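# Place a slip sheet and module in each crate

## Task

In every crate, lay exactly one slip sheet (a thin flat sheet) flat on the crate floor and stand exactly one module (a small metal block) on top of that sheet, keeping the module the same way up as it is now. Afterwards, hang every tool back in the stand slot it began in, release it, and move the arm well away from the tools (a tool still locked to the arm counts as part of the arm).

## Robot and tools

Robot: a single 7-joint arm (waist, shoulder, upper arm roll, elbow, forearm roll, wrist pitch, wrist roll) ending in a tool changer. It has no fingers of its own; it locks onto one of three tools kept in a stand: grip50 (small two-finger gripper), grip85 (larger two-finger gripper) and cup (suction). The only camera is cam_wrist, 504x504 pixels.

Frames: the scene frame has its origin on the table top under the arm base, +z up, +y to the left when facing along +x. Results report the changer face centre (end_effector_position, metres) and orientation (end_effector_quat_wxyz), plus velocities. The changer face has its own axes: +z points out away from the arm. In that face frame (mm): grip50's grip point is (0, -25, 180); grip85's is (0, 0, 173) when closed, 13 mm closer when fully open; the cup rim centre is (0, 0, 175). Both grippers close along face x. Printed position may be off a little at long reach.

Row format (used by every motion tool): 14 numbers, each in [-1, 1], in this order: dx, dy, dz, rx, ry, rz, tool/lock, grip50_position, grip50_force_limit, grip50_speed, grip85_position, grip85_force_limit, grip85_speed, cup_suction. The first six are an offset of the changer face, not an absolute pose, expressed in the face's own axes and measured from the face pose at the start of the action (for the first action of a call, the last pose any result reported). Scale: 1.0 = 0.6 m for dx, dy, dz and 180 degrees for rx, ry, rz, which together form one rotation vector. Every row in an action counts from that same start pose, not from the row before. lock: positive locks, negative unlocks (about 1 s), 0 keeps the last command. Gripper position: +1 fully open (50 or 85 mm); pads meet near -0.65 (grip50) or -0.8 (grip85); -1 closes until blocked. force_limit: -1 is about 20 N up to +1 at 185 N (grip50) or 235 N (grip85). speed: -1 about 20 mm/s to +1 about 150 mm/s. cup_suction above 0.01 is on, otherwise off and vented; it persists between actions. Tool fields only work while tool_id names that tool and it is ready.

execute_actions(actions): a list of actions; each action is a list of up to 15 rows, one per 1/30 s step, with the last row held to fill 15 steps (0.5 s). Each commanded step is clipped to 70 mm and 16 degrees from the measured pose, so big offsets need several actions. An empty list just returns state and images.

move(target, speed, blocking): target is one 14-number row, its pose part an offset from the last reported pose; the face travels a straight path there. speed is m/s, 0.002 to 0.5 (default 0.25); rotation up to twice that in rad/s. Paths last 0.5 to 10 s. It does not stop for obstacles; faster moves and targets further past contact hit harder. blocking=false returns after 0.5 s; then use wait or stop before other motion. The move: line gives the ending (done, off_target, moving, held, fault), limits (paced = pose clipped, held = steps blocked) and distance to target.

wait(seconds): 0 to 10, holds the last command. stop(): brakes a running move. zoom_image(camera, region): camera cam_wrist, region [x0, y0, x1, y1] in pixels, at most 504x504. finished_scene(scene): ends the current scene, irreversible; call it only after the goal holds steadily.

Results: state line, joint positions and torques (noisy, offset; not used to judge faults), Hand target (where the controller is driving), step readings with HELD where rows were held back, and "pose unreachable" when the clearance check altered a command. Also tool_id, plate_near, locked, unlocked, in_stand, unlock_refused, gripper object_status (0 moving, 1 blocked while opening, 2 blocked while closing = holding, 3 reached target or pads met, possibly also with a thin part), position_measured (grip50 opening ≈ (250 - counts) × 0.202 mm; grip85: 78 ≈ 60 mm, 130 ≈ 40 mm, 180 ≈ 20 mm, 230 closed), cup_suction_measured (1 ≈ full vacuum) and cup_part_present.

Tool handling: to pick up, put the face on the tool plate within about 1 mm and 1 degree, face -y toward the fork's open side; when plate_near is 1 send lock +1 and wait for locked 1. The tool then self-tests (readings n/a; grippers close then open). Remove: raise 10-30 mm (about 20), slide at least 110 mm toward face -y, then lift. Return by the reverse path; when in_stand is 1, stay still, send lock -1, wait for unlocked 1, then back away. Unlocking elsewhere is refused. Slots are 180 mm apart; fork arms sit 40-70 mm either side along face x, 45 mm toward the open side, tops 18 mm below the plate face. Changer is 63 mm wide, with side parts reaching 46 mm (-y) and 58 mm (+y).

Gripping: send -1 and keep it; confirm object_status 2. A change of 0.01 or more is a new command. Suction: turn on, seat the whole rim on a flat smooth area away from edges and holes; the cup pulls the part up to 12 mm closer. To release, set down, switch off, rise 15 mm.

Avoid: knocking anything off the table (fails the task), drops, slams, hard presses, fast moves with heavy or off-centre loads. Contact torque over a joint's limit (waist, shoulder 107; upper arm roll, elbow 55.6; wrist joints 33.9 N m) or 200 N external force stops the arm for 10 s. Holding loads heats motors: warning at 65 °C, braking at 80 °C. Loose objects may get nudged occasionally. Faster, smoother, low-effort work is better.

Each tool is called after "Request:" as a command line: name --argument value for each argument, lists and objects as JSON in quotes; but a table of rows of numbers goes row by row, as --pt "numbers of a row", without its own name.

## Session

Request:
execute_actions --actions '[]'

Scene clock: 0.00 s.
end_effector_position=(+0.0163, -0.2558, +0.3884) locked=0 unlocked=1 plate_near=0 in_stand=0 unlock_refused=0 tool_id=none grip50_position_measured=n/a grip50_object_status=n/a grip85_position_measured=n/a grip85_object_status=n/a cup_suction_measured=n/a cup_part_present=n/a end_effector_quat_wxyz=(-0.034, +0.080, +0.845, +0.528) end_effector_velocity=(-0.000, +0.000, +0.000) end_effector_angular_velocity=(+0.002, +0.000, +0.000)
Joint positions: [-1.3   -0.129 -0.055  2.237  0.286 -0.286  1.929]
Joint velocities: [ 0.     0.    -0.    -0.    -0.    -0.002 -0.   ]
Joint torques (N m, as the joint torque sensors report them, + toward a larger angle): no reading
Motor temperatures (°C, as the motors report them): [33 35 32 35 37 34 36]
Hand target: +0.016, -0.256, +0.388; -0.034, +0.080, +0.845, +0.528

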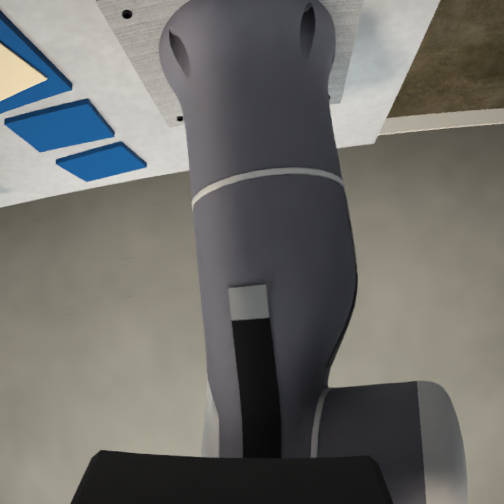

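Request:
move --target '[-0.138,0.072,-0.324,0.354,-0.023,-0.054,0,0,0,0,0,0,0,0]' --speed 0.35

Request:
move --target '[-0.4,0.2,-0.12,0,0,-0.5,0,0,0,0,0,0,0,0]' --speed 0.45

Scene clock: 8.57 s.
end_effector_position=(+0.1001, -0.4198, +0.5006) locked=0 unlocked=1 plate_near=0 in_stand=0 unlock_refused=0 tool_id=none grip50_position_measured=n/a grip50_object_status=n/a grip85_position_measured=n/a grip85_object_status=n/a cup_suction_measured=n/a cup_part_present=n/a end_effector_quat_wxyz=(+0.001, -0.000, +1.000, +0.002) end_effector_velocity=(+0.000, -0.001, +0.000) end_effector_angular_velocity=(-0.004, -0.000, -0.000)
Joint positions: [-1.229  0.141  0.09   2.232  0.028  0.531  2.037]
Joint velocities: [-0.    -0.    -0.     0.001 -0.002  0.005  0.001]
Joint torques (N m, as the joint torque sensors report them, + toward a larger angle): [ -0.87  23.75   0.07 -26.82  -4.21   4.46   1.2 ]
Motor temperatures (°C, as the motors report them): [33 35 32 35 37 34 36]
Hand target: +0.100, -0.420, +0.500; +0.000, -0.000, +1.000, +0.001
Off the commanded pose: 0.000 m, 0 deg.
move: done

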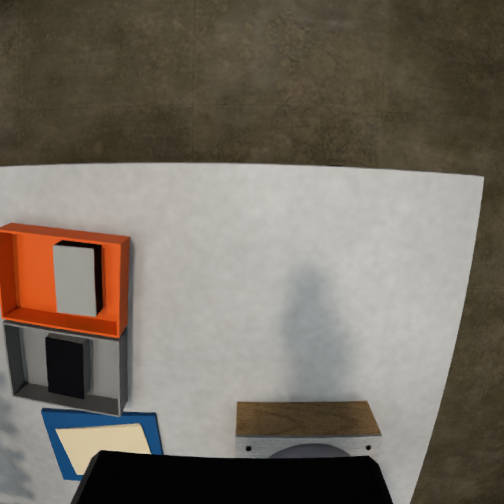

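Scene clock: 10.77 s.
end_effector_position=(+0.3396, -0.2998, +0.5736) locked=0 unlocked=1 plate_near=0 in_stand=0 unlock_refused=0 tool_id=none grip50_position_measured=n/a grip50_object_status=n/a grip85_position_measured=n/a grip85_object_status=n/a cup_suction_measured=n/a cup_part_present=n/a end_effector_quat_wxyz=(-0.002, +0.707, -0.707, -0.000) end_effector_velocity=(+0.000, +0.000, +0.000) end_effector_angular_velocity=(+0.000, +0.000, +0.003)
Joint positions: [-0.852  0.134  0.301  2.009  0.047  0.327  1.054]
Joint velocities: [ 0.001 -0.001 -0.    -0.001 -0.    -0.001 -0.003]
Joint torques (N m, as the joint torque sensors report them, + toward a larger angle): [  0.83  24.27  -0.36 -30.81  -4.62   3.63  -0.48]
Motor temperatures (°C, as the motors report them): [33 35 32 35 37 34 36]
Hand target: +0.340, -0.300, +0.574; -0.002, +0.707, -0.707, -0.000
Off the commanded pose: 0.000 m, 0 deg.
move: done

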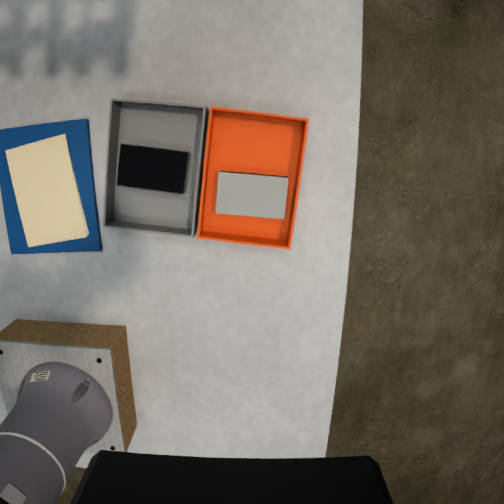

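Request:
move --target '[-0.5,-0.33,0,0,0,-0.5,0,0,0,0,0,0,0,0]' --speed 0.45

Request:
move --target '[0.1,-0.1,0,0,0,-0.5,0,0,0,0,0,0,0,0]' --speed 0.45

Scene clock: 16.73 s.
end_effector_position=(+0.5377, -0.0002, +0.5757) locked=0 unlocked=1 plate_near=0 in_stand=0 unlock_refused=0 tool_id=none grip50_position_measured=n/a grip50_object_status=n/a grip85_position_measured=n/a grip85_object_status=n/a cup_suction_measured=n/a cup_part_present=n/a end_effector_quat_wxyz=(-0.002, +1.000, -0.001, +0.002) end_effector_velocity=(+0.000, +0.001, +0.000) end_effector_angular_velocity=(+0.000, +0.001, +0.003)
Joint positions: [-0.424 -0.141  0.619  1.767 -0.094  0.327  0.271]
Joint velocities: [ 0.002 -0.001 -0.    -0.002 -0.    -0.002 -0.002]
Joint torques (N m, as the joint torque sensors report them, + toward a larger angle): [  1.52  31.92   4.23 -31.78  -4.34   3.49  -0.43]
Motor temperatures (°C, as the motors report them): [33 35 32 36 37 34 36]
Hand target: +0.538, -0.000, +0.576; -0.002, +1.000, -0.001, +0.002
Off the commanded pose: 0.001 m, 0 deg.
move: done

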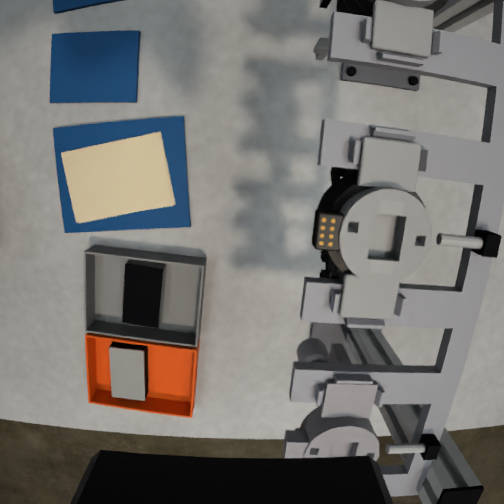

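Scene clock: 18.93 s.
end_effector_position=(+0.5978, +0.0595, +0.5762) locked=0 unlocked=1 plate_near=0 in_stand=0 unlock_refused=0 tool_id=none grip50_position_measured=n/a grip50_object_status=n/a grip85_position_measured=n/a grip85_object_status=n/a cup_suction_measured=n/a cup_part_present=n/a end_effector_quat_wxyz=(-0.000, +0.708, +0.706, +0.003) end_effector_velocity=(+0.000, -0.000, -0.000) end_effector_angular_velocity=(+0.001, +0.000, +0.004)
Joint positions: [-0.403 -0.35   0.764  1.59  -0.259  0.284 -1.117]
Joint velocities: [ 0.    -0.001 -0.    -0.001  0.001 -0.    -0.005]
Joint torques (N m, as the joint torque sensors report them, + toward a larger angle): [  1.48  38.42   9.59 -30.61  -4.67   3.42  -0.72]
Motor temperatures (°C, as the motors report them): [33 35 32 36 37 34 36]
Hand target: +0.598, +0.060, +0.576; -0.000, +0.708, +0.706, +0.003
Off the commanded pose: 0.000 m, 0 deg.
move: done

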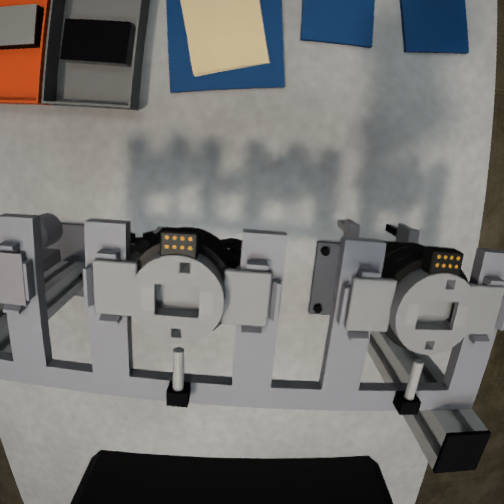

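Request:
move --target '[-0.085,0.043,0.285,-0.002,0,0.021,0,0,0,0,0,0,0,0]' --speed 0.25

Scene clock: 23.90 s.
end_effector_position=(+0.6241, +0.0093, +0.4050) locked=0 unlocked=1 plate_near=0 in_stand=0 unlock_refused=0 tool_id=none grip50_position_measured=n/a grip50_object_status=n/a grip85_position_measured=n/a grip85_object_status=n/a cup_suction_measured=n/a cup_part_present=n/a end_effector_quat_wxyz=(+0.002, +0.731, +0.682, +0.005) end_effector_velocity=(+0.000, -0.001, -0.001) end_effector_angular_velocity=(+0.000, -0.001, -0.002)
Joint positions: [-0.398 -0.561  0.622  1.79  -0.416  0.672 -1.042]
Joint velocities: [ 0.001 -0.001 -0.003  0.     0.     0.003  0.   ]
Joint torques (N m, as the joint torque sensors report them, + toward a larger angle): [  1.65  45.67  10.88 -25.93  -3.9    4.49   1.17]
Motor temperatures (°C, as the motors report them): [33 35 32 37 37 34 36]
Hand target: +0.624, +0.009, +0.405; +0.002, +0.731, +0.682, +0.005
Off the commanded pose: 0.000 m, 0 deg.
move: done

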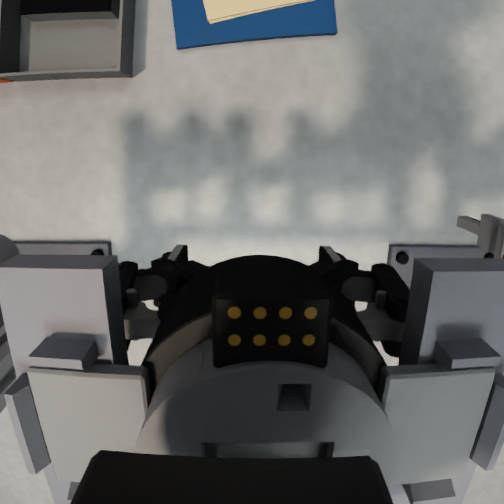

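Request:
move --target '[0.01,0.007,0,0.0031,-0.0015,0,0,0,0,0,0,0,0,0]' --speed 0.05

Scene clock: 28.10 s.
end_effector_position=(+0.6287, +0.0150, +0.4052) locked=0 unlocked=1 plate_near=0 in_stand=0 unlock_refused=0 tool_id=none grip50_position_measured=n/a grip50_object_status=n/a grip85_position_measured=n/a grip85_object_status=n/a cup_suction_measured=n/a cup_part_present=n/a end_effector_quat_wxyz=(-0.000, +0.731, +0.682, +0.001) end_effector_velocity=(+0.000, -0.000, +0.000) end_effector_angular_velocity=(-0.001, +0.001, -0.000)
Joint positions: [-0.383 -0.571  0.62   1.769 -0.418  0.65  -1.035]
Joint velocities: [ 0.002 -0.    -0.001 -0.002  0.001 -0.002 -0.   ]
Joint torques (N m, as the joint torque sensors report them, + toward a larger angle): [  1.77  45.9   11.04 -26.38  -3.59   3.2    1.16]
Motor temperatures (°C, as the motors report them): [33 35 32 37 37 34 36]
Hand target: +0.629, +0.015, +0.405; -0.000, +0.731, +0.682, +0.000
Off the commanded pose: 0.000 m, 0 deg.
move: done

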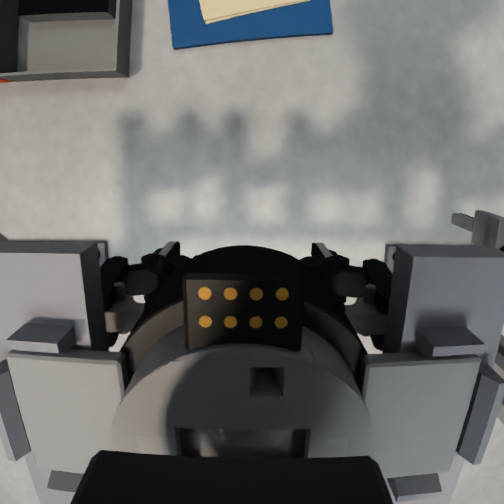

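Request:
move --target '[-0.0012,0,0.05,0,0,0,0,0,0,0,0,0,0,0]' --speed 0.05

Request:
move --target '[0,0,0.007,0,0,0,0,0,0,0,0,0,0,0]' --speed 0.006

Scene clock: 31.83 s.
end_effector_position=(+0.6286, +0.0143, +0.3754) locked=0 unlocked=1 plate_near=0 in_stand=0 unlock_refused=0 tool_id=none grip50_position_measured=n/a grip50_object_status=n/a grip85_position_measured=n/a grip85_object_status=n/a cup_suction_measured=n/a cup_part_present=n/a end_effector_quat_wxyz=(-0.000, +0.731, +0.682, +0.001) end_effector_velocity=(-0.000, -0.000, -0.001) end_effector_angular_velocity=(-0.000, -0.000, -0.001)
Joint positions: [-0.369 -0.611  0.591  1.797 -0.449  0.715 -1.016]
Joint velocities: [ 0.001 -0.    -0.002  0.001  0.     0.002  0.001]
Joint torques (N m, as the joint torque sensors report them, + toward a larger angle): [  1.58  46.96  11.45 -23.03  -3.79   4.54   1.16]
Motor temperatures (°C, as the motors report them): [33 35 32 37 37 34 36]
Hand target: +0.629, +0.014, +0.375; -0.000, +0.731, +0.682, +0.001
Off the commanded pose: 0.000 m, 0 deg.
move: done

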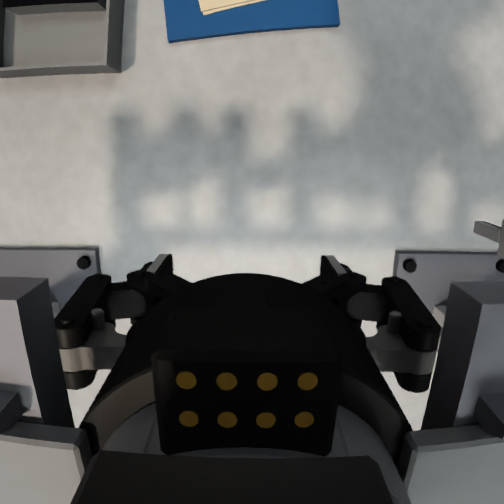

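Scene clock: 32.77 s.
end_effector_position=(+0.6287, +0.0143, +0.3713) locked=0 unlocked=1 plate_near=0 in_stand=0 unlock_refused=0 tool_id=none grip50_position_measured=n/a grip50_object_status=n/a grip85_position_measured=n/a grip85_object_status=n/a cup_suction_measured=n/a cup_part_present=n/a end_effector_quat_wxyz=(-0.000, +0.731, +0.682, +0.001) end_effector_velocity=(-0.000, +0.000, -0.000) end_effector_angular_velocity=(-0.001, +0.001, +0.001)
Joint positions: [-0.366 -0.617  0.587  1.801 -0.453  0.724 -1.014]
Joint velocities: [ 0.001  0.    -0.001  0.    -0.001 -0.001 -0.   ]
Joint torques (N m, as the joint torque sensors report them, + toward a larger angle): [  2.11  46.81  11.64 -23.29  -3.72   4.59   1.06]
Motor temperatures (°C, as the motors report them): [33 35 32 37 37 34 36]
Hand target: +0.629, +0.014, +0.371; -0.000, +0.731, +0.682, +0.001
Off the commanded pose: 0.000 m, 0 deg.
move: done

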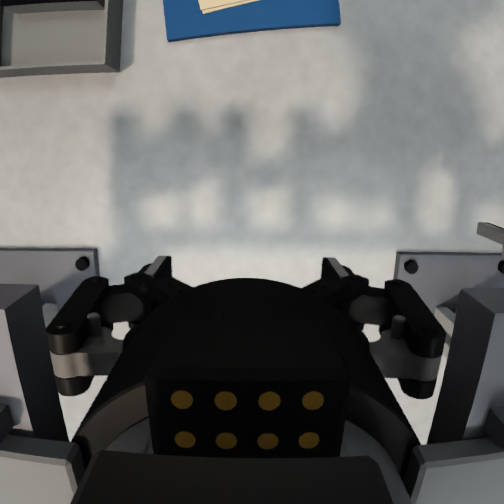

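Request:
move --target '[0.0012,0,0.006,0,0,0,0,0,0,0,0,0,0,0]' --speed 0.006

Scene clock: 34.93 s.
end_effector_position=(+0.6287, +0.0149, +0.3679) locked=0 unlocked=1 plate_near=0 in_stand=0 unlock_refused=0 tool_id=none grip50_position_measured=n/a grip50_object_status=n/a grip85_position_measured=n/a grip85_object_status=n/a cup_suction_measured=n/a cup_part_present=n/a end_effector_quat_wxyz=(-0.001, +0.731, +0.682, +0.001) end_effector_velocity=(+0.000, +0.000, -0.000) end_effector_angular_velocity=(+0.000, -0.000, -0.000)
Joint positions: [-0.363 -0.621  0.582  1.803 -0.456  0.731 -1.011]
Joint velocities: [ 0.001  0.    -0.001  0.     0.001  0.001 -0.   ]
Joint torques (N m, as the joint torque sensors report them, + toward a larger angle): [  1.69  47.04  11.95 -23.01  -3.71   4.5    1.26]
Motor temperatures (°C, as the motors report them): [33 35 32 37 37 34 36]
Hand target: +0.629, +0.015, +0.368; -0.000, +0.731, +0.682, +0.001
Off the commanded pose: 0.000 m, 0 deg.
move: done

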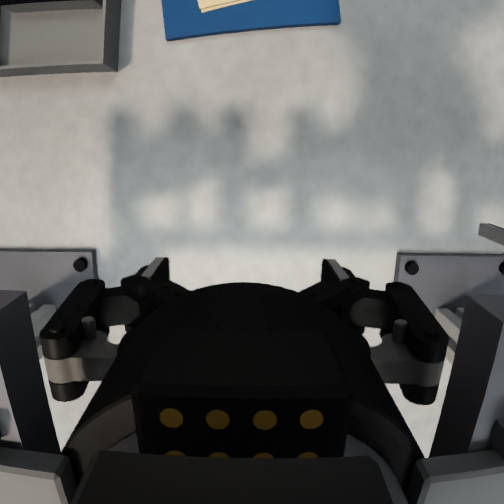

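Request:
move --target '[0,0,0.008,0,0,0,0,0,0,0,0,0,0,0]' --speed 0.006

Scene clock: 37.10 s.
end_effector_position=(+0.6289, +0.0152, +0.3636) locked=0 unlocked=1 plate_near=1 in_stand=1 unlock_refused=0 tool_id=none grip50_position_measured=n/a grip50_object_status=n/a grip85_position_measured=n/a grip85_object_status=n/a cup_suction_measured=n/a cup_part_present=n/a end_effector_quat_wxyz=(-0.000, +0.731, +0.683, +0.001) end_effector_velocity=(+0.000, +0.000, -0.000) end_effector_angular_velocity=(-0.001, +0.000, +0.001)
Joint positions: [-0.36  -0.627  0.577  1.807 -0.46   0.742 -1.008]
Joint velocities: [ 0.001 -0.    -0.    -0.    -0.001 -0.    -0.   ]
Joint torques (N m, as the joint torque sensors report them, + toward a larger angle): [  0.46  46.18  10.23 -21.86  -3.48   4.06   1.19]
Motor temperatures (°C, as the motors report them): [33 36 32 37 37 34 36]
Hand target: +0.629, +0.015, +0.363; -0.001, +0.731, +0.682, +0.001
Off the commanded pose: 0.001 m, 0 deg.
move: done

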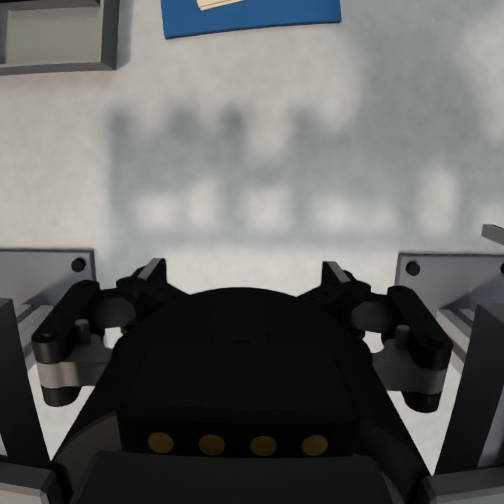

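Request:
execute_actions --actions '[[[0,0,0,0,0,0,1,0,0,0,1,0,1,0]],[[0,0,0,0,0,0,1,0,0,0,1,0,1,0]],[[0,0,0,0,0,0,1,0,0,0,1,0,1,0]]]'

Request:
move --target '[0,0,-0.033,0,0,0,0,0,0,0,1,0,1,0]' --speed 0.06

Request:
move --target '[0,-0.25,0,0,0,0,0,0,0,0,1,0,1,0]'

Request:
move --target '[-0.32,-0.15,0.163,0,0,0.506,0,0,0,0,1,0,1,0]' --speed 0.4

Scene clock: 46.93 s.
end_effector_position=(+0.6290, +0.0153, +0.3637) locked=1 unlocked=0 plate_near=1 in_stand=1 unlock_refused=0 tool_id=grip85 grip50_position_measured=n/a grip50_object_status=n/a grip85_position_measured=n/a grip85_object_status=n/a cup_suction_measured=n/a cup_part_present=n/a end_effector_quat_wxyz=(-0.000, +0.731, +0.683, +0.001) end_effector_velocity=(-0.000, -0.000, -0.000) end_effector_angular_velocity=(-0.001, +0.001, +0.000)
Joint positions: [-0.359 -0.627  0.577  1.806 -0.46   0.742 -1.008]
Joint velocities: [ 0.     0.    -0.    -0.    -0.    -0.001 -0.   ]
Joint torques (N m, as the joint torque sensors report them, + toward a larger angle): [  0.04  56.29  14.51 -28.97  -4.05   5.32   0.3 ]
Motor temperatures (°C, as the motors report them): [33 36 32 37 37 34 36]
Hand target: +0.629, +0.015, +0.364; -0.000, +0.731, +0.683, +0.001
Off the commanded pose: 0.000 m, 0 deg.
Step readings (end_effector_position; steps 1 to 15: 1st action; 16 to 30: 2nd action; 31 to 45: 3rd action):
0: (+0.6289, +0.0152, +0.3636)
1: (+0.6289, +0.0152, +0.3636)
2: (+0.6289, +0.0152, +0.3636)
4: (+0.6289, +0.0152, +0.3636)
8: (+0.6289, +0.0152, +0.3636)
15: (+0.6289, +0.0152, +0.3636)
16: (+0.6289, +0.0152, +0.3636)
17: (+0.6289, +0.0152, +0.3636)
19: (+0.6288, +0.0152, +0.3634)
23: (+0.6288, +0.0153, +0.3634)
30: (+0.6290, +0.0153, +0.3637)
31: (+0.6290, +0.0153, +0.3637)
32: (+0.6290, +0.0153, +0.3637)
34: (+0.6290, +0.0153, +0.3637)
38: (+0.6290, +0.0153, +0.3637)
45: end_effector_position above

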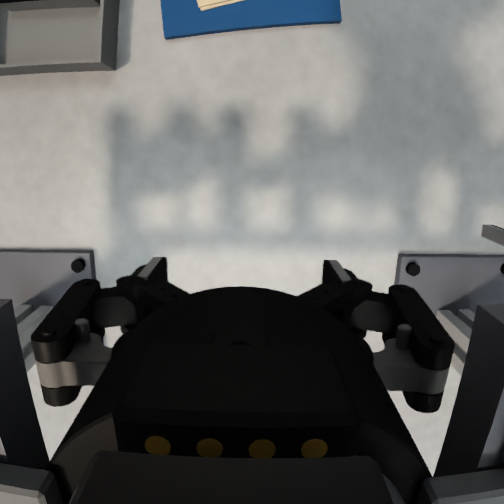

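Scene clock: 47.67 s.
end_effector_position=(+0.6289, +0.0153, +0.3833) locked=1 unlocked=0 plate_near=1 in_stand=0 unlock_refused=0 tool_id=grip85 grip50_position_measured=n/a grip50_object_status=n/a grip85_position_measured=n/a grip85_object_status=n/a cup_suction_measured=n/a cup_part_present=n/a end_effector_quat_wxyz=(-0.000, +0.731, +0.683, +0.001) end_effector_velocity=(-0.000, +0.000, +0.000) end_effector_angular_velocity=(+0.000, -0.000, +0.000)
Joint positions: [-0.37  -0.6    0.597  1.79  -0.439  0.7   -1.022]
Joint velocities: [-0.001  0.     0.002 -0.    -0.    -0.001  0.   ]
Joint torques (N m, as the joint torque sensors report them, + toward a larger angle): [ -0.76  56.68  15.41 -30.67  -3.61   4.65  -0.79]
Motor temperatures (°C, as the motors report them): [33 36 32 37 37 34 36]
Hand target: +0.629, +0.015, +0.383; -0.000, +0.731, +0.683, +0.001
Off the commanded pose: 0.000 m, 0 deg.
move: done

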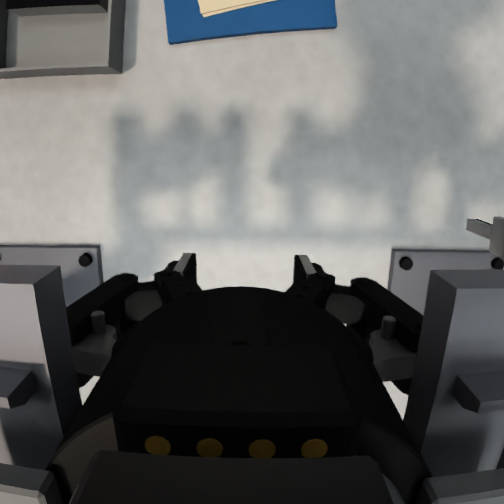

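Scene clock: 48.70 s.
end_effector_position=(+0.4795, +0.0255, +0.3831) locked=1 unlocked=0 plate_near=1 in_stand=0 unlock_refused=0 tool_id=grip85 grip50_position_measured=n/a grip50_object_status=n/a grip85_position_measured=n/a grip85_object_status=n/a cup_suction_measured=n/a cup_part_present=n/a end_effector_quat_wxyz=(-0.000, +0.731, +0.683, +0.001) end_effector_velocity=(-0.001, +0.000, -0.000) end_effector_angular_velocity=(+0.001, +0.002, +0.000)
Joint positions: [-0.481 -0.317  0.701  2.214 -0.334  0.875 -1.001]
Joint velocities: [-0.002  0.001  0.002  0.002  0.002  0.    -0.001]
Joint torques (N m, as the joint torque sensors report them, + toward a larger angle): [ -1.71  37.54   9.02 -26.35  -3.19   5.95  -0.58]
Motor temperatures (°C, as the motors report them): [33 36 32 37 37 34 36]
Hand target: +0.479, +0.026, +0.383; -0.000, +0.731, +0.683, +0.001
Off the commanded pose: 0.000 m, 0 deg.
move: done

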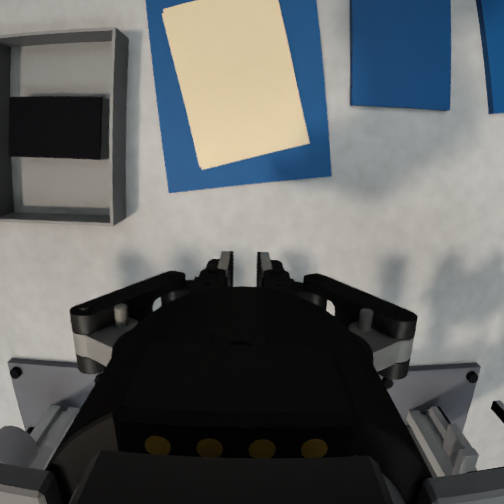

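Scene clock: 51.13 s.
end_effector_position=(+0.3770, -0.1599, +0.2847) locked=1 unlocked=0 plate_near=1 in_stand=0 unlock_refused=0 tool_id=grip85 grip50_position_measured=n/a grip50_object_status=n/a grip85_position_measured=3 grip85_object_status=3 cup_suction_measured=n/a cup_part_present=n/a end_effector_quat_wxyz=(-0.001, +0.999, -0.043, +0.000) end_effector_velocity=(-0.001, -0.001, -0.000) end_effector_angular_velocity=(-0.001, +0.001, -0.005)
Joint positions: [-0.474 -0.356  0.223  2.525 -0.307  1.306  0.168]
Joint velocities: [ 0.004 -0.    -0.005  0.002 -0.     0.002  0.004]
Joint torques (N m, as the joint torque sensors report them, + toward a larger angle): [  0.91  35.4    2.08 -15.4   -1.92   5.91   1.6 ]
Motor temperatures (°C, as the motors report them): [33 36 32 37 37 34 36]
Hand target: +0.377, -0.160, +0.285; -0.001, +0.999, -0.043, +0.000
Off the commanded pose: 0.000 m, 0 deg.
move: done

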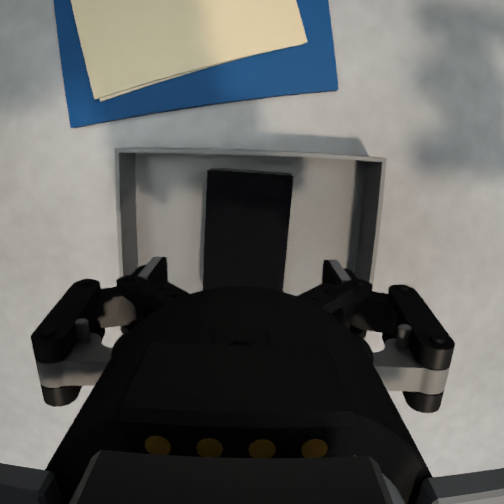

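Request:
move --target '[0,-0.002,0.145,0,0,0.016,0,0,0,0,0.85,-0.3,1,0]' --speed 0.12

Request:
move --target '[0,0,0,0,0,0,0,0,0,0,-1,-0.3,0,0]'

Scene clock: 54.03 s.
end_effector_position=(+0.3771, -0.1582, +0.1975) locked=1 unlocked=0 plate_near=1 in_stand=0 unlock_refused=0 tool_id=grip85 grip50_position_measured=n/a grip50_object_status=n/a grip85_position_measured=22 grip85_object_status=3 cup_suction_measured=n/a cup_part_present=n/a end_effector_quat_wxyz=(-0.001, +0.998, -0.067, +0.000) end_effector_velocity=(+0.000, -0.000, -0.000) end_effector_angular_velocity=(-0.002, -0.002, -0.001)
Joint positions: [-0.254 -0.648 -0.049  2.544 -0.413  1.642  0.306]
Joint velocities: [ 0.005 -0.002 -0.005  0.     0.     0.005  0.002]
Joint torques (N m, as the joint torque sensors report them, + toward a larger angle): [ 0.95 38.99  0.45 -7.49  1.13  6.11  1.16]
Motor temperatures (°C, as the motors report them): [33 36 32 37 37 34 36]
Hand target: +0.377, -0.158, +0.197; -0.001, +0.998, -0.068, +0.000
Off the commanded pose: 0.000 m, 0 deg.
move: done

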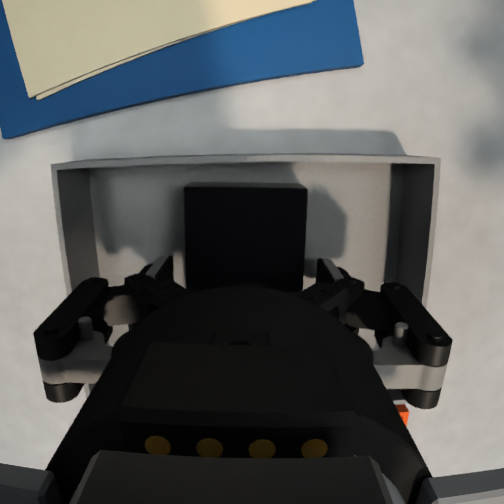

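Scene clock: 54.60 s.
end_effector_position=(+0.3772, -0.1583, +0.1977) locked=1 unlocked=0 plate_near=1 in_stand=0 unlock_refused=0 tool_id=grip85 grip50_position_measured=n/a grip50_object_status=n/a grip85_position_measured=80 grip85_object_status=2 cup_suction_measured=n/a cup_part_present=n/a end_effector_quat_wxyz=(-0.001, +0.998, -0.067, +0.000) end_effector_velocity=(-0.000, +0.000, -0.000) end_effector_angular_velocity=(-0.000, +0.001, +0.001)
Joint positions: [-0.253 -0.648 -0.049  2.544 -0.413  1.642  0.306]
Joint velocities: [-0.     0.    -0.     0.    -0.001 -0.    -0.   ]
Joint torques (N m, as the joint torque sensors report them, + toward a larger angle): [-0.37 38.02  1.49 -7.45  0.44  5.09  0.15]
Motor temperatures (°C, as the motors report them): [33 36 32 37 37 34 36]
Hand target: +0.377, -0.158, +0.197; -0.001, +0.998, -0.067, +0.000
Off the commanded pose: 0.000 m, 0 deg.
move: done

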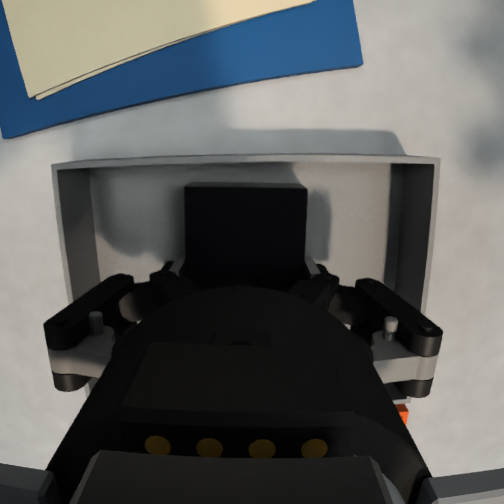

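Request:
move --target '[0,0,-0.105,0,0,0,0,0,0,0,-1,-0.3,0,0]' --speed 0.15

Request:
move --target '[0.169,-0.34,0,0,0,-0.043,0,0,0,0,-1,-0.3,0,0]'

Request:
move --target '[0,0,0.102,0,0,0,0,0,0,0,-1,-0.3,0,0]' --speed 0.1

Request:
move --target '[0,0,0.007,0,0,0,0,0,0,0,-1,-0.3,0,0]' --speed 0.01

Scene clock: 59.60 s.
end_effector_position=(+0.3770, -0.1585, +0.2607) locked=1 unlocked=0 plate_near=1 in_stand=0 unlock_refused=0 tool_id=grip85 grip50_position_measured=n/a grip50_object_status=n/a grip85_position_measured=80 grip85_object_status=2 cup_suction_measured=n/a cup_part_present=n/a end_effector_quat_wxyz=(-0.001, +0.998, -0.068, +0.000) end_effector_velocity=(-0.000, +0.001, -0.000) end_effector_angular_velocity=(+0.003, +0.004, +0.001)
Joint positions: [-0.414 -0.429  0.141  2.544 -0.37   1.403  0.264]
Joint velocities: [-0.01  -0.     0.012 -0.003  0.003 -0.009 -0.003]
Joint torques (N m, as the joint torque sensors report them, + toward a larger angle): [  0.02  39.62   3.94 -15.16  -0.17   4.79  -0.74]
Motor temperatures (°C, as the motors report them): [33 36 32 37 37 34 36]
Hand target: +0.377, -0.159, +0.261; -0.001, +0.998, -0.068, +0.000
Off the commanded pose: 0.000 m, 0 deg.
move: done

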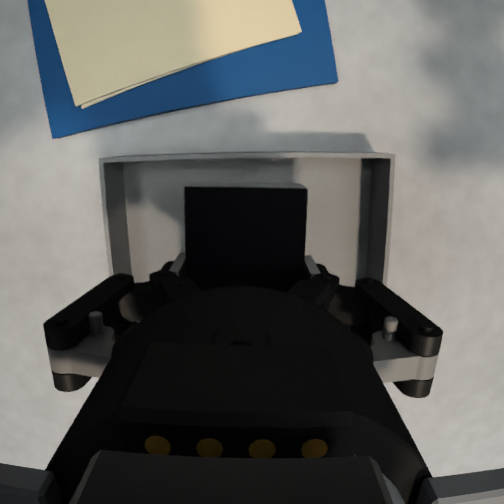

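Scene clock: 60.93 s.
end_effector_position=(+0.5049, +0.0302, +0.2615) locked=1 unlocked=0 plate_near=1 in_stand=0 unlock_refused=0 tool_id=grip85 grip50_position_measured=n/a grip50_object_status=n/a grip85_position_measured=80 grip85_object_status=2 cup_suction_measured=n/a cup_part_present=n/a end_effector_quat_wxyz=(-0.001, +1.000, +0.000, +0.001) end_effector_velocity=(+0.001, +0.000, +0.000) end_effector_angular_velocity=(+0.000, -0.002, -0.001)
Joint positions: [-0.072 -0.555  0.244  2.253 -0.396  1.213  0.559]
Joint velocities: [ 0.    -0.001 -0.    -0.003 -0.    -0.     0.001]
Joint torques (N m, as the joint torque sensors report them, + toward a larger angle): [  1.19  46.94   6.23 -19.6   -1.44   4.92   1.24]
Motor temperatures (°C, as the motors report them): [33 36 32 37 37 34 36]
Hand target: +0.505, +0.030, +0.261; -0.001, +1.000, -0.000, +0.001
Off the commanded pose: 0.000 m, 0 deg.
move: done

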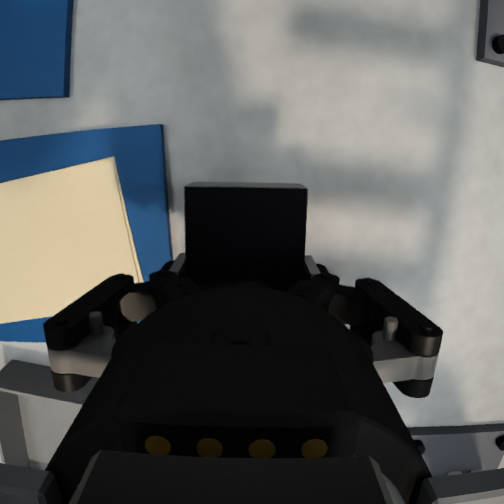

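Scene clock: 61.90 s.
end_effector_position=(+0.5047, +0.0304, +0.2001) locked=1 unlocked=0 plate_near=1 in_stand=0 unlock_refused=0 tool_id=grip85 grip50_position_measured=n/a grip50_object_status=n/a grip85_position_measured=80 grip85_object_status=2 cup_suction_measured=n/a cup_part_present=n/a end_effector_quat_wxyz=(-0.001, +1.000, +0.000, +0.000) end_effector_velocity=(+0.000, +0.000, -0.000) end_effector_angular_velocity=(-0.000, -0.001, +0.001)
Joint positions: [ 0.01  -0.705  0.124  2.254 -0.473  1.378  0.619]
Joint velocities: [ 0.003 -0.001 -0.003 -0.     0.     0.002 -0.   ]
Joint torques (N m, as the joint torque sensors report them, + toward a larger angle): [  1.31  49.25   5.04 -15.54  -1.34   6.11   1.03]
Motor temperatures (°C, as the motors report them): [33 36 32 37 37 34 36]
Hand target: +0.505, +0.030, +0.200; -0.001, +1.000, +0.000, +0.001
Off the commanded pose: 0.000 m, 0 deg.
move: done

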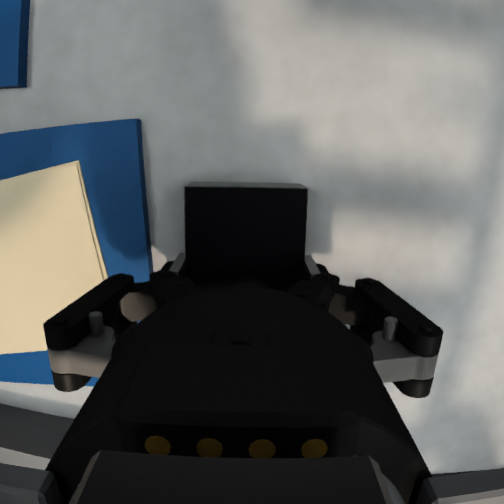

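Scene clock: 62.60 s.
end_effector_position=(+0.5045, +0.0303, +0.1959) locked=1 unlocked=0 plate_near=1 in_stand=0 unlock_refused=0 tool_id=grip85 grip50_position_measured=n/a grip50_object_status=n/a grip85_position_measured=80 grip85_object_status=2 cup_suction_measured=n/a cup_part_present=n/a end_effector_quat_wxyz=(-0.001, +1.000, +0.000, +0.000) end_effector_velocity=(+0.000, -0.000, -0.000) end_effector_angular_velocity=(-0.001, +0.000, -0.000)
Joint positions: [ 0.017 -0.716  0.116  2.253 -0.474  1.389  0.62 ]
Joint velocities: [ 0.001 -0.001 -0.001 -0.     0.001 -0.    -0.   ]
Joint torques (N m, as the joint torque sensors report them, + toward a larger angle): [  1.34  49.83   4.52 -15.18  -1.16   6.23   0.84]
Motor temperatures (°C, as the motors report them): [33 36 32 37 37 34 36]
Hand target: +0.505, +0.030, +0.196; -0.001, +1.000, +0.000, +0.000
Off the commanded pose: 0.000 m, 0 deg.
move: done

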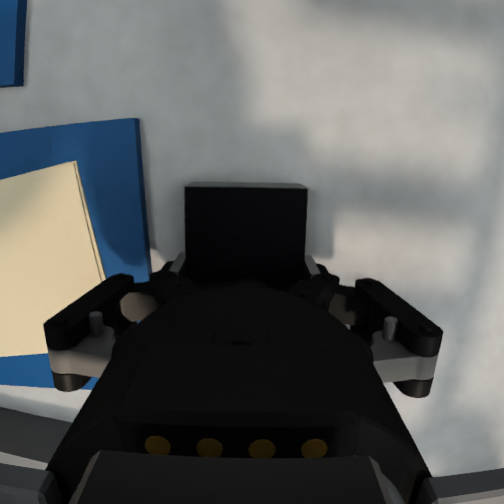

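Request:
move --target '[0,0,0.0015,0,0,0,0,0,0,0,-1,-0.3,0,0]' --speed 0.01

Request:
move --target '[0,0,0,0,0,0,0,0,0,0,0.65,-0.3,1,0]'

Request:
move --target '[0,0,-0.11,0,0,0,0,0,0,0,0.65,-0.3,1,0]'

Request:
move --target '[-0.277,0.55,-0.04,0,0,0.022,0,0,0,0,0.85,-0.3,1,0]' --speed 0.4

Scene clock: 66.07 s.
end_effector_position=(+0.5046, +0.0303, +0.1954) locked=1 unlocked=0 plate_near=1 in_stand=0 unlock_refused=0 tool_id=grip85 grip50_position_measured=n/a grip50_object_status=n/a grip85_position_measured=80 grip85_object_status=2 cup_suction_measured=n/a cup_part_present=n/a end_effector_quat_wxyz=(-0.001, +1.000, +0.000, +0.000) end_effector_velocity=(+0.000, -0.000, +0.000) end_effector_angular_velocity=(+0.000, -0.000, -0.001)
Joint positions: [ 0.018 -0.717  0.114  2.253 -0.474  1.391  0.62 ]
Joint velocities: [ 0.     0.    -0.    -0.     0.001  0.    -0.   ]
Joint torques (N m, as the joint torque sensors report them, + toward a larger angle): [  1.8   45.15   4.24 -14.86  -1.09   5.75   0.61]
Motor temperatures (°C, as the motors report them): [33 36 32 37 37 34 36]
Hand target: +0.505, +0.030, +0.195; -0.001, +1.000, +0.000, +0.000
Off the commanded pose: 0.000 m, 0 deg.
move: done

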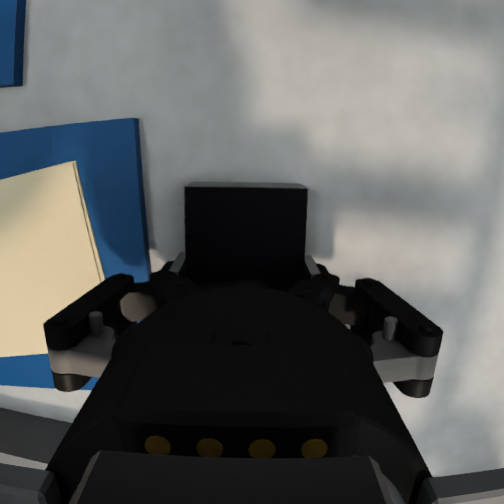

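Scene clock: 66.57 s.
end_effector_position=(+0.5046, +0.0303, +0.1954) locked=1 unlocked=0 plate_near=1 in_stand=0 unlock_refused=0 tool_id=grip85 grip50_position_measured=n/a grip50_object_status=n/a grip85_position_measured=48 grip85_object_status=0 cup_suction_measured=n/a cup_part_present=n/a end_effector_quat_wxyz=(-0.001, +1.000, +0.000, +0.000) end_effector_velocity=(-0.000, +0.000, -0.000) end_effector_angular_velocity=(-0.001, +0.001, +0.001)
Joint positions: [ 0.018 -0.717  0.114  2.253 -0.474  1.391  0.62 ]
Joint velocities: [-0.     0.     0.    -0.    -0.001 -0.002  0.   ]
Joint torques (N m, as the joint torque sensors report them, + toward a larger angle): [  0.29  50.82   5.31 -14.13  -0.87   5.48   0.25]
Motor temperatures (°C, as the motors report them): [33 36 32 37 37 34 36]
Hand target: +0.505, +0.030, +0.195; -0.001, +1.000, +0.000, +0.000
Off the commanded pose: 0.000 m, 0 deg.
move: done

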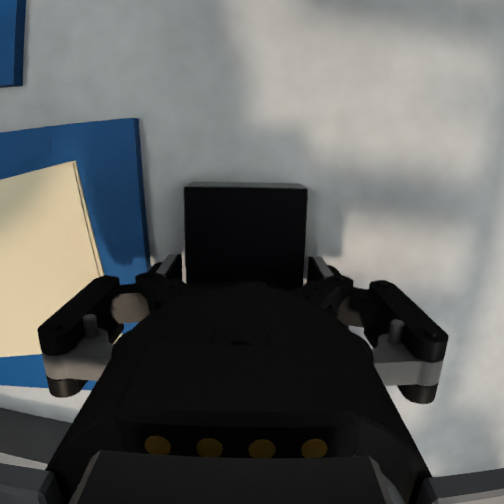

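Scene clock: 67.37 s.
end_effector_position=(+0.5045, +0.0301, +0.2613) locked=1 unlocked=0 plate_near=1 in_stand=0 unlock_refused=0 tool_id=grip85 grip50_position_measured=n/a grip50_object_status=n/a grip85_position_measured=48 grip85_object_status=3 cup_suction_measured=n/a cup_part_present=n/a end_effector_quat_wxyz=(-0.001, +1.000, +0.000, +0.000) end_effector_velocity=(-0.000, +0.000, +0.000) end_effector_angular_velocity=(+0.000, +0.002, -0.000)
Joint positions: [-0.07  -0.555  0.243  2.254 -0.394  1.213  0.557]
Joint velocities: [-0.003  0.     0.004 -0.001  0.001 -0.004 -0.   ]
Joint torques (N m, as the joint torque sensors report them, + toward a larger angle): [ -0.91  48.65   6.95 -19.81  -1.27   4.94  -0.64]
Motor temperatures (°C, as the motors report them): [33 36 32 37 37 34 36]
Hand target: +0.505, +0.030, +0.261; -0.001, +1.000, +0.000, +0.000
Off the commanded pose: 0.000 m, 0 deg.
move: done

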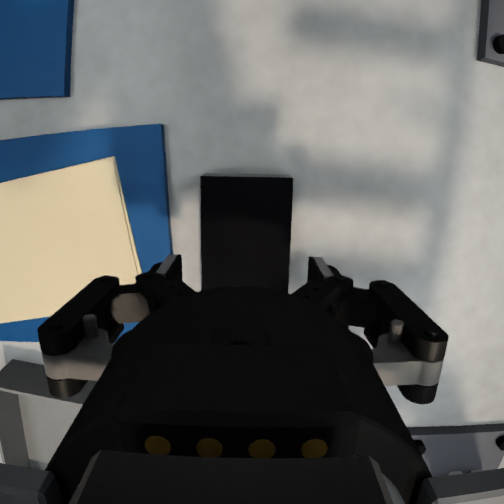

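Scene clock: 68.83 s.
end_effector_position=(+0.3384, -0.3007, +0.2846) locked=1 unlocked=0 plate_near=1 in_stand=0 unlock_refused=0 tool_id=grip85 grip50_position_measured=n/a grip50_object_status=n/a grip85_position_measured=22 grip85_object_status=3 cup_suction_measured=n/a cup_part_present=n/a end_effector_quat_wxyz=(-0.000, +0.999, -0.034, +0.000) end_effector_velocity=(+0.000, -0.000, +0.000) end_effector_angular_velocity=(+0.004, +0.001, +0.002)
Joint positions: [-0.77  -0.409  0.197  2.399 -0.237  1.237 -0.247]
Joint velocities: [-0.006 -0.001  0.007 -0.004  0.004 -0.006 -0.006]
Joint torques (N m, as the joint torque sensors report them, + toward a larger angle): [ -2.95  39.37   4.63 -18.53  -1.38   5.05  -0.44]
Motor temperatures (°C, as the motors report them): [33 36 32 36 37 34 36]
Hand target: +0.338, -0.301, +0.285; -0.000, +0.999, -0.034, -0.000
Off the commanded pose: 0.001 m, 0 deg.
move: done

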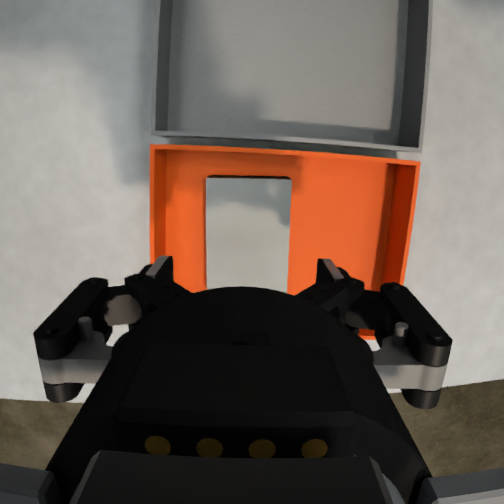

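Request:
move --target '[0.0025,0.005,0.145,0,0,0,0,0,0,0,0.72,-0.3,1,0]' --speed 0.12

Request:
move --target '[0,0,0,0,0,0,0,0,0,0,-1,-0.3,0,0]'

Request:
move --target '[0,0,-0.115,0,0,0,0,0,0,0,-1,-0.3,0,0]' --speed 0.15

Scene clock: 74.80 s.
end_effector_position=(+0.3397, -0.3036, +0.1975) locked=1 unlocked=0 plate_near=1 in_stand=0 unlock_refused=0 tool_id=grip85 grip50_position_measured=n/a grip50_object_status=n/a grip85_position_measured=39 grip85_object_status=3 cup_suction_measured=n/a cup_part_present=n/a end_effector_quat_wxyz=(-0.000, +0.999, -0.034, -0.000) end_effector_velocity=(+0.000, -0.000, -0.000) end_effector_angular_velocity=(-0.001, -0.001, +0.001)
Joint positions: [-0.656 -0.669  0.038  2.395 -0.327  1.504 -0.181]
Joint velocities: [ 0.002 -0.002 -0.002 -0.    -0.     0.003 -0.   ]
Joint torques (N m, as the joint torque sensors report them, + toward a larger angle): [  0.7   43.77   1.65 -11.35  -0.21   5.84   1.12]
Motor temperatures (°C, as the motors report them): [33 36 32 36 37 34 36]
Hand target: +0.340, -0.304, +0.197; -0.000, +0.999, -0.034, +0.000
Off the commanded pose: 0.000 m, 0 deg.
move: done

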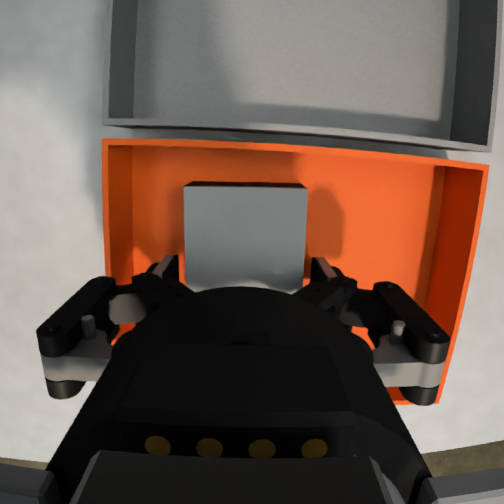

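Scene clock: 75.30 s.
end_effector_position=(+0.3398, -0.3037, +0.1977) locked=1 unlocked=0 plate_near=1 in_stand=0 unlock_refused=0 tool_id=grip85 grip50_position_measured=n/a grip50_object_status=n/a grip85_position_measured=80 grip85_object_status=2 cup_suction_measured=n/a cup_part_present=n/a end_effector_quat_wxyz=(-0.000, +0.999, -0.034, +0.000) end_effector_velocity=(+0.000, -0.000, +0.000) end_effector_angular_velocity=(-0.000, -0.001, -0.001)
Joint positions: [-0.656 -0.668  0.038  2.395 -0.327  1.505 -0.181]
Joint velocities: [-0.     0.     0.    -0.     0.001  0.001 -0.   ]
Joint torques (N m, as the joint torque sensors report them, + toward a larger angle): [ -0.64  42.73   2.49 -10.45  -0.27   5.29   0.29]
Motor temperatures (°C, as the motors report them): [33 36 32 36 37 34 36]
Hand target: +0.340, -0.304, +0.197; -0.000, +0.999, -0.034, -0.000
Off the commanded pose: 0.000 m, 0 deg.
move: done

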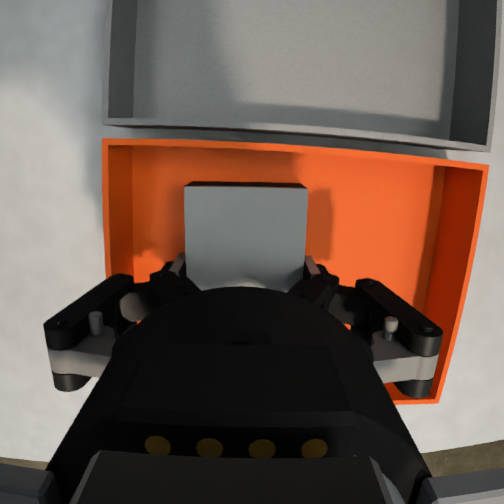

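Scene clock: 76.13 s.
end_effector_position=(+0.3396, -0.3037, +0.2666) locked=1 unlocked=0 plate_near=1 in_stand=0 unlock_refused=0 tool_id=grip85 grip50_position_measured=n/a grip50_object_status=n/a grip85_position_measured=80 grip85_object_status=2 cup_suction_measured=n/a cup_part_present=n/a end_effector_quat_wxyz=(-0.000, +0.999, -0.034, +0.000) end_effector_velocity=(+0.000, +0.000, +0.001) end_effector_angular_velocity=(+0.002, +0.000, +0.001)
Joint positions: [-0.757 -0.464  0.168  2.398 -0.27   1.292 -0.228]
Joint velocities: [-0.005  0.001  0.006 -0.002  0.001 -0.004 -0.001]
Joint torques (N m, as the joint torque sensors report them, + toward a larger angle): [ -1.54  44.63   4.19 -18.57  -0.92   5.17  -0.9 ]
Motor temperatures (°C, as the motors report them): [33 36 32 36 37 34 36]
Hand target: +0.340, -0.304, +0.267; -0.000, +0.999, -0.034, +0.000
Off the commanded pose: 0.000 m, 0 deg.
move: done

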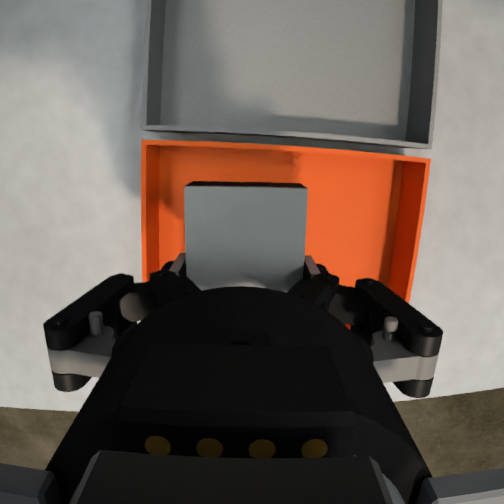

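Request:
move --target '[0.2935,0.007,0,0,0,-0.022,0,0,0,0,-1,-0.3,0,0]'

Request:
move --target '[0,0,0.112,0,0,0,0,0,0,0,-1,-0.3,0,0]' --speed 0.1

Request:
move --target '[0,0,0.007,0,0,0,0,0,0,0,-1,-0.3,0,0]' --speed 0.01

Scene clock: 80.53 s.
end_effector_position=(+0.5149, -0.3197, +0.2668) locked=1 unlocked=0 plate_near=1 in_stand=0 unlock_refused=0 tool_id=grip85 grip50_position_measured=n/a grip50_object_status=n/a grip85_position_measured=80 grip85_object_status=2 cup_suction_measured=n/a cup_part_present=n/a end_effector_quat_wxyz=(-0.000, +1.000, +0.000, +0.000) end_effector_velocity=(+0.001, -0.000, +0.001) end_effector_angular_velocity=(-0.001, -0.002, +0.000)
Joint positions: [-0.647 -0.675  0.224  1.934 -0.272  1.025 -0.189]
Joint velocities: [-0.001 -0.001  0.001 -0.004 -0.001 -0.001  0.   ]
Joint torques (N m, as the joint torque sensors report them, + toward a larger angle): [ -1.41  57.54   7.17 -25.13  -2.52   5.19  -0.65]
Motor temperatures (°C, as the motors report them): [33 37 32 36 37 34 36]
Hand target: +0.515, -0.320, +0.267; -0.000, +1.000, +0.000, +0.000
Off the commanded pose: 0.000 m, 0 deg.
move: done

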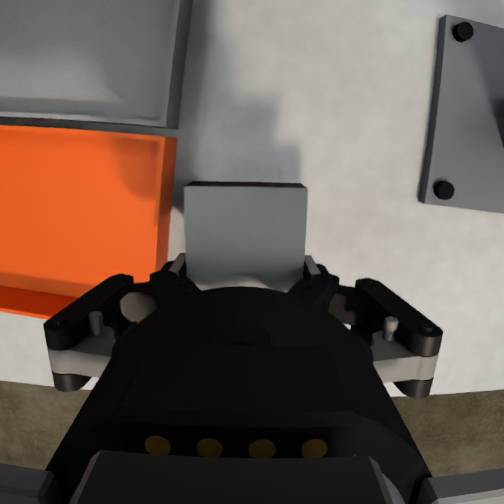

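Scene clock: 81.53 s.
end_effector_position=(+0.5147, -0.3196, +0.1995) locked=1 unlocked=0 plate_near=1 in_stand=0 unlock_refused=0 tool_id=grip85 grip50_position_measured=n/a grip50_object_status=n/a grip85_position_measured=80 grip85_object_status=2 cup_suction_measured=n/a cup_part_present=n/a end_effector_quat_wxyz=(-0.000, +1.000, +0.000, -0.000) end_effector_velocity=(+0.000, -0.000, -0.000) end_effector_angular_velocity=(-0.002, -0.001, +0.001)
Joint positions: [-0.61  -0.814  0.168  1.925 -0.308  1.159 -0.162]
Joint velocities: [ 0.002 -0.001 -0.002 -0.    -0.     0.002  0.   ]
Joint torques (N m, as the joint torque sensors report them, + toward a larger angle): [  0.48  59.39   5.17 -21.49  -2.57   6.12   0.97]
Motor temperatures (°C, as the motors report them): [33 37 32 36 37 34 36]
Hand target: +0.515, -0.320, +0.200; -0.000, +1.000, +0.000, +0.000
Off the commanded pose: 0.000 m, 0 deg.
move: done

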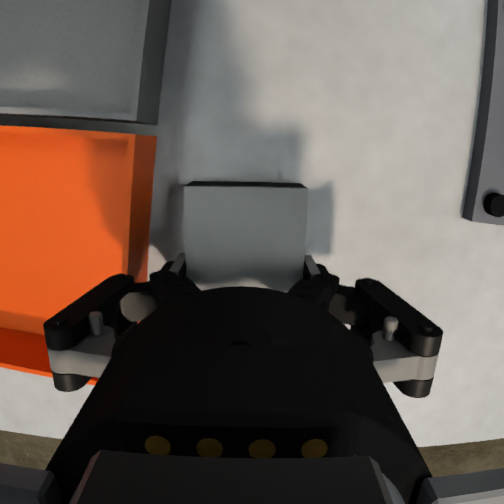

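Scene clock: 82.23 s.
end_effector_position=(+0.5149, -0.3197, +0.1958) locked=1 unlocked=0 plate_near=1 in_stand=0 unlock_refused=0 tool_id=grip85 grip50_position_measured=n/a grip50_object_status=n/a grip85_position_measured=80 grip85_object_status=2 cup_suction_measured=n/a cup_part_present=n/a end_effector_quat_wxyz=(-0.000, +1.000, +0.000, +0.000) end_effector_velocity=(+0.000, -0.000, +0.000) end_effector_angular_velocity=(-0.001, -0.002, -0.000)
Joint positions: [-0.607 -0.822  0.164  1.923 -0.309  1.166 -0.162]
Joint velocities: [ 0.001  0.    -0.001 -0.     0.001  0.002 -0.   ]
Joint torques (N m, as the joint torque sensors report them, + toward a larger angle): [  0.97  54.81   5.1  -20.24  -2.25   5.73   0.94]
Motor temperatures (°C, as the motors report them): [33 37 32 36 37 34 36]
Hand target: +0.515, -0.320, +0.195; -0.000, +1.000, +0.000, -0.000
Off the commanded pose: 0.001 m, 0 deg.
move: done

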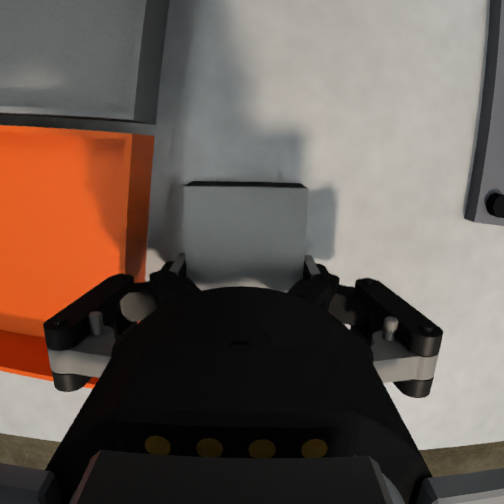

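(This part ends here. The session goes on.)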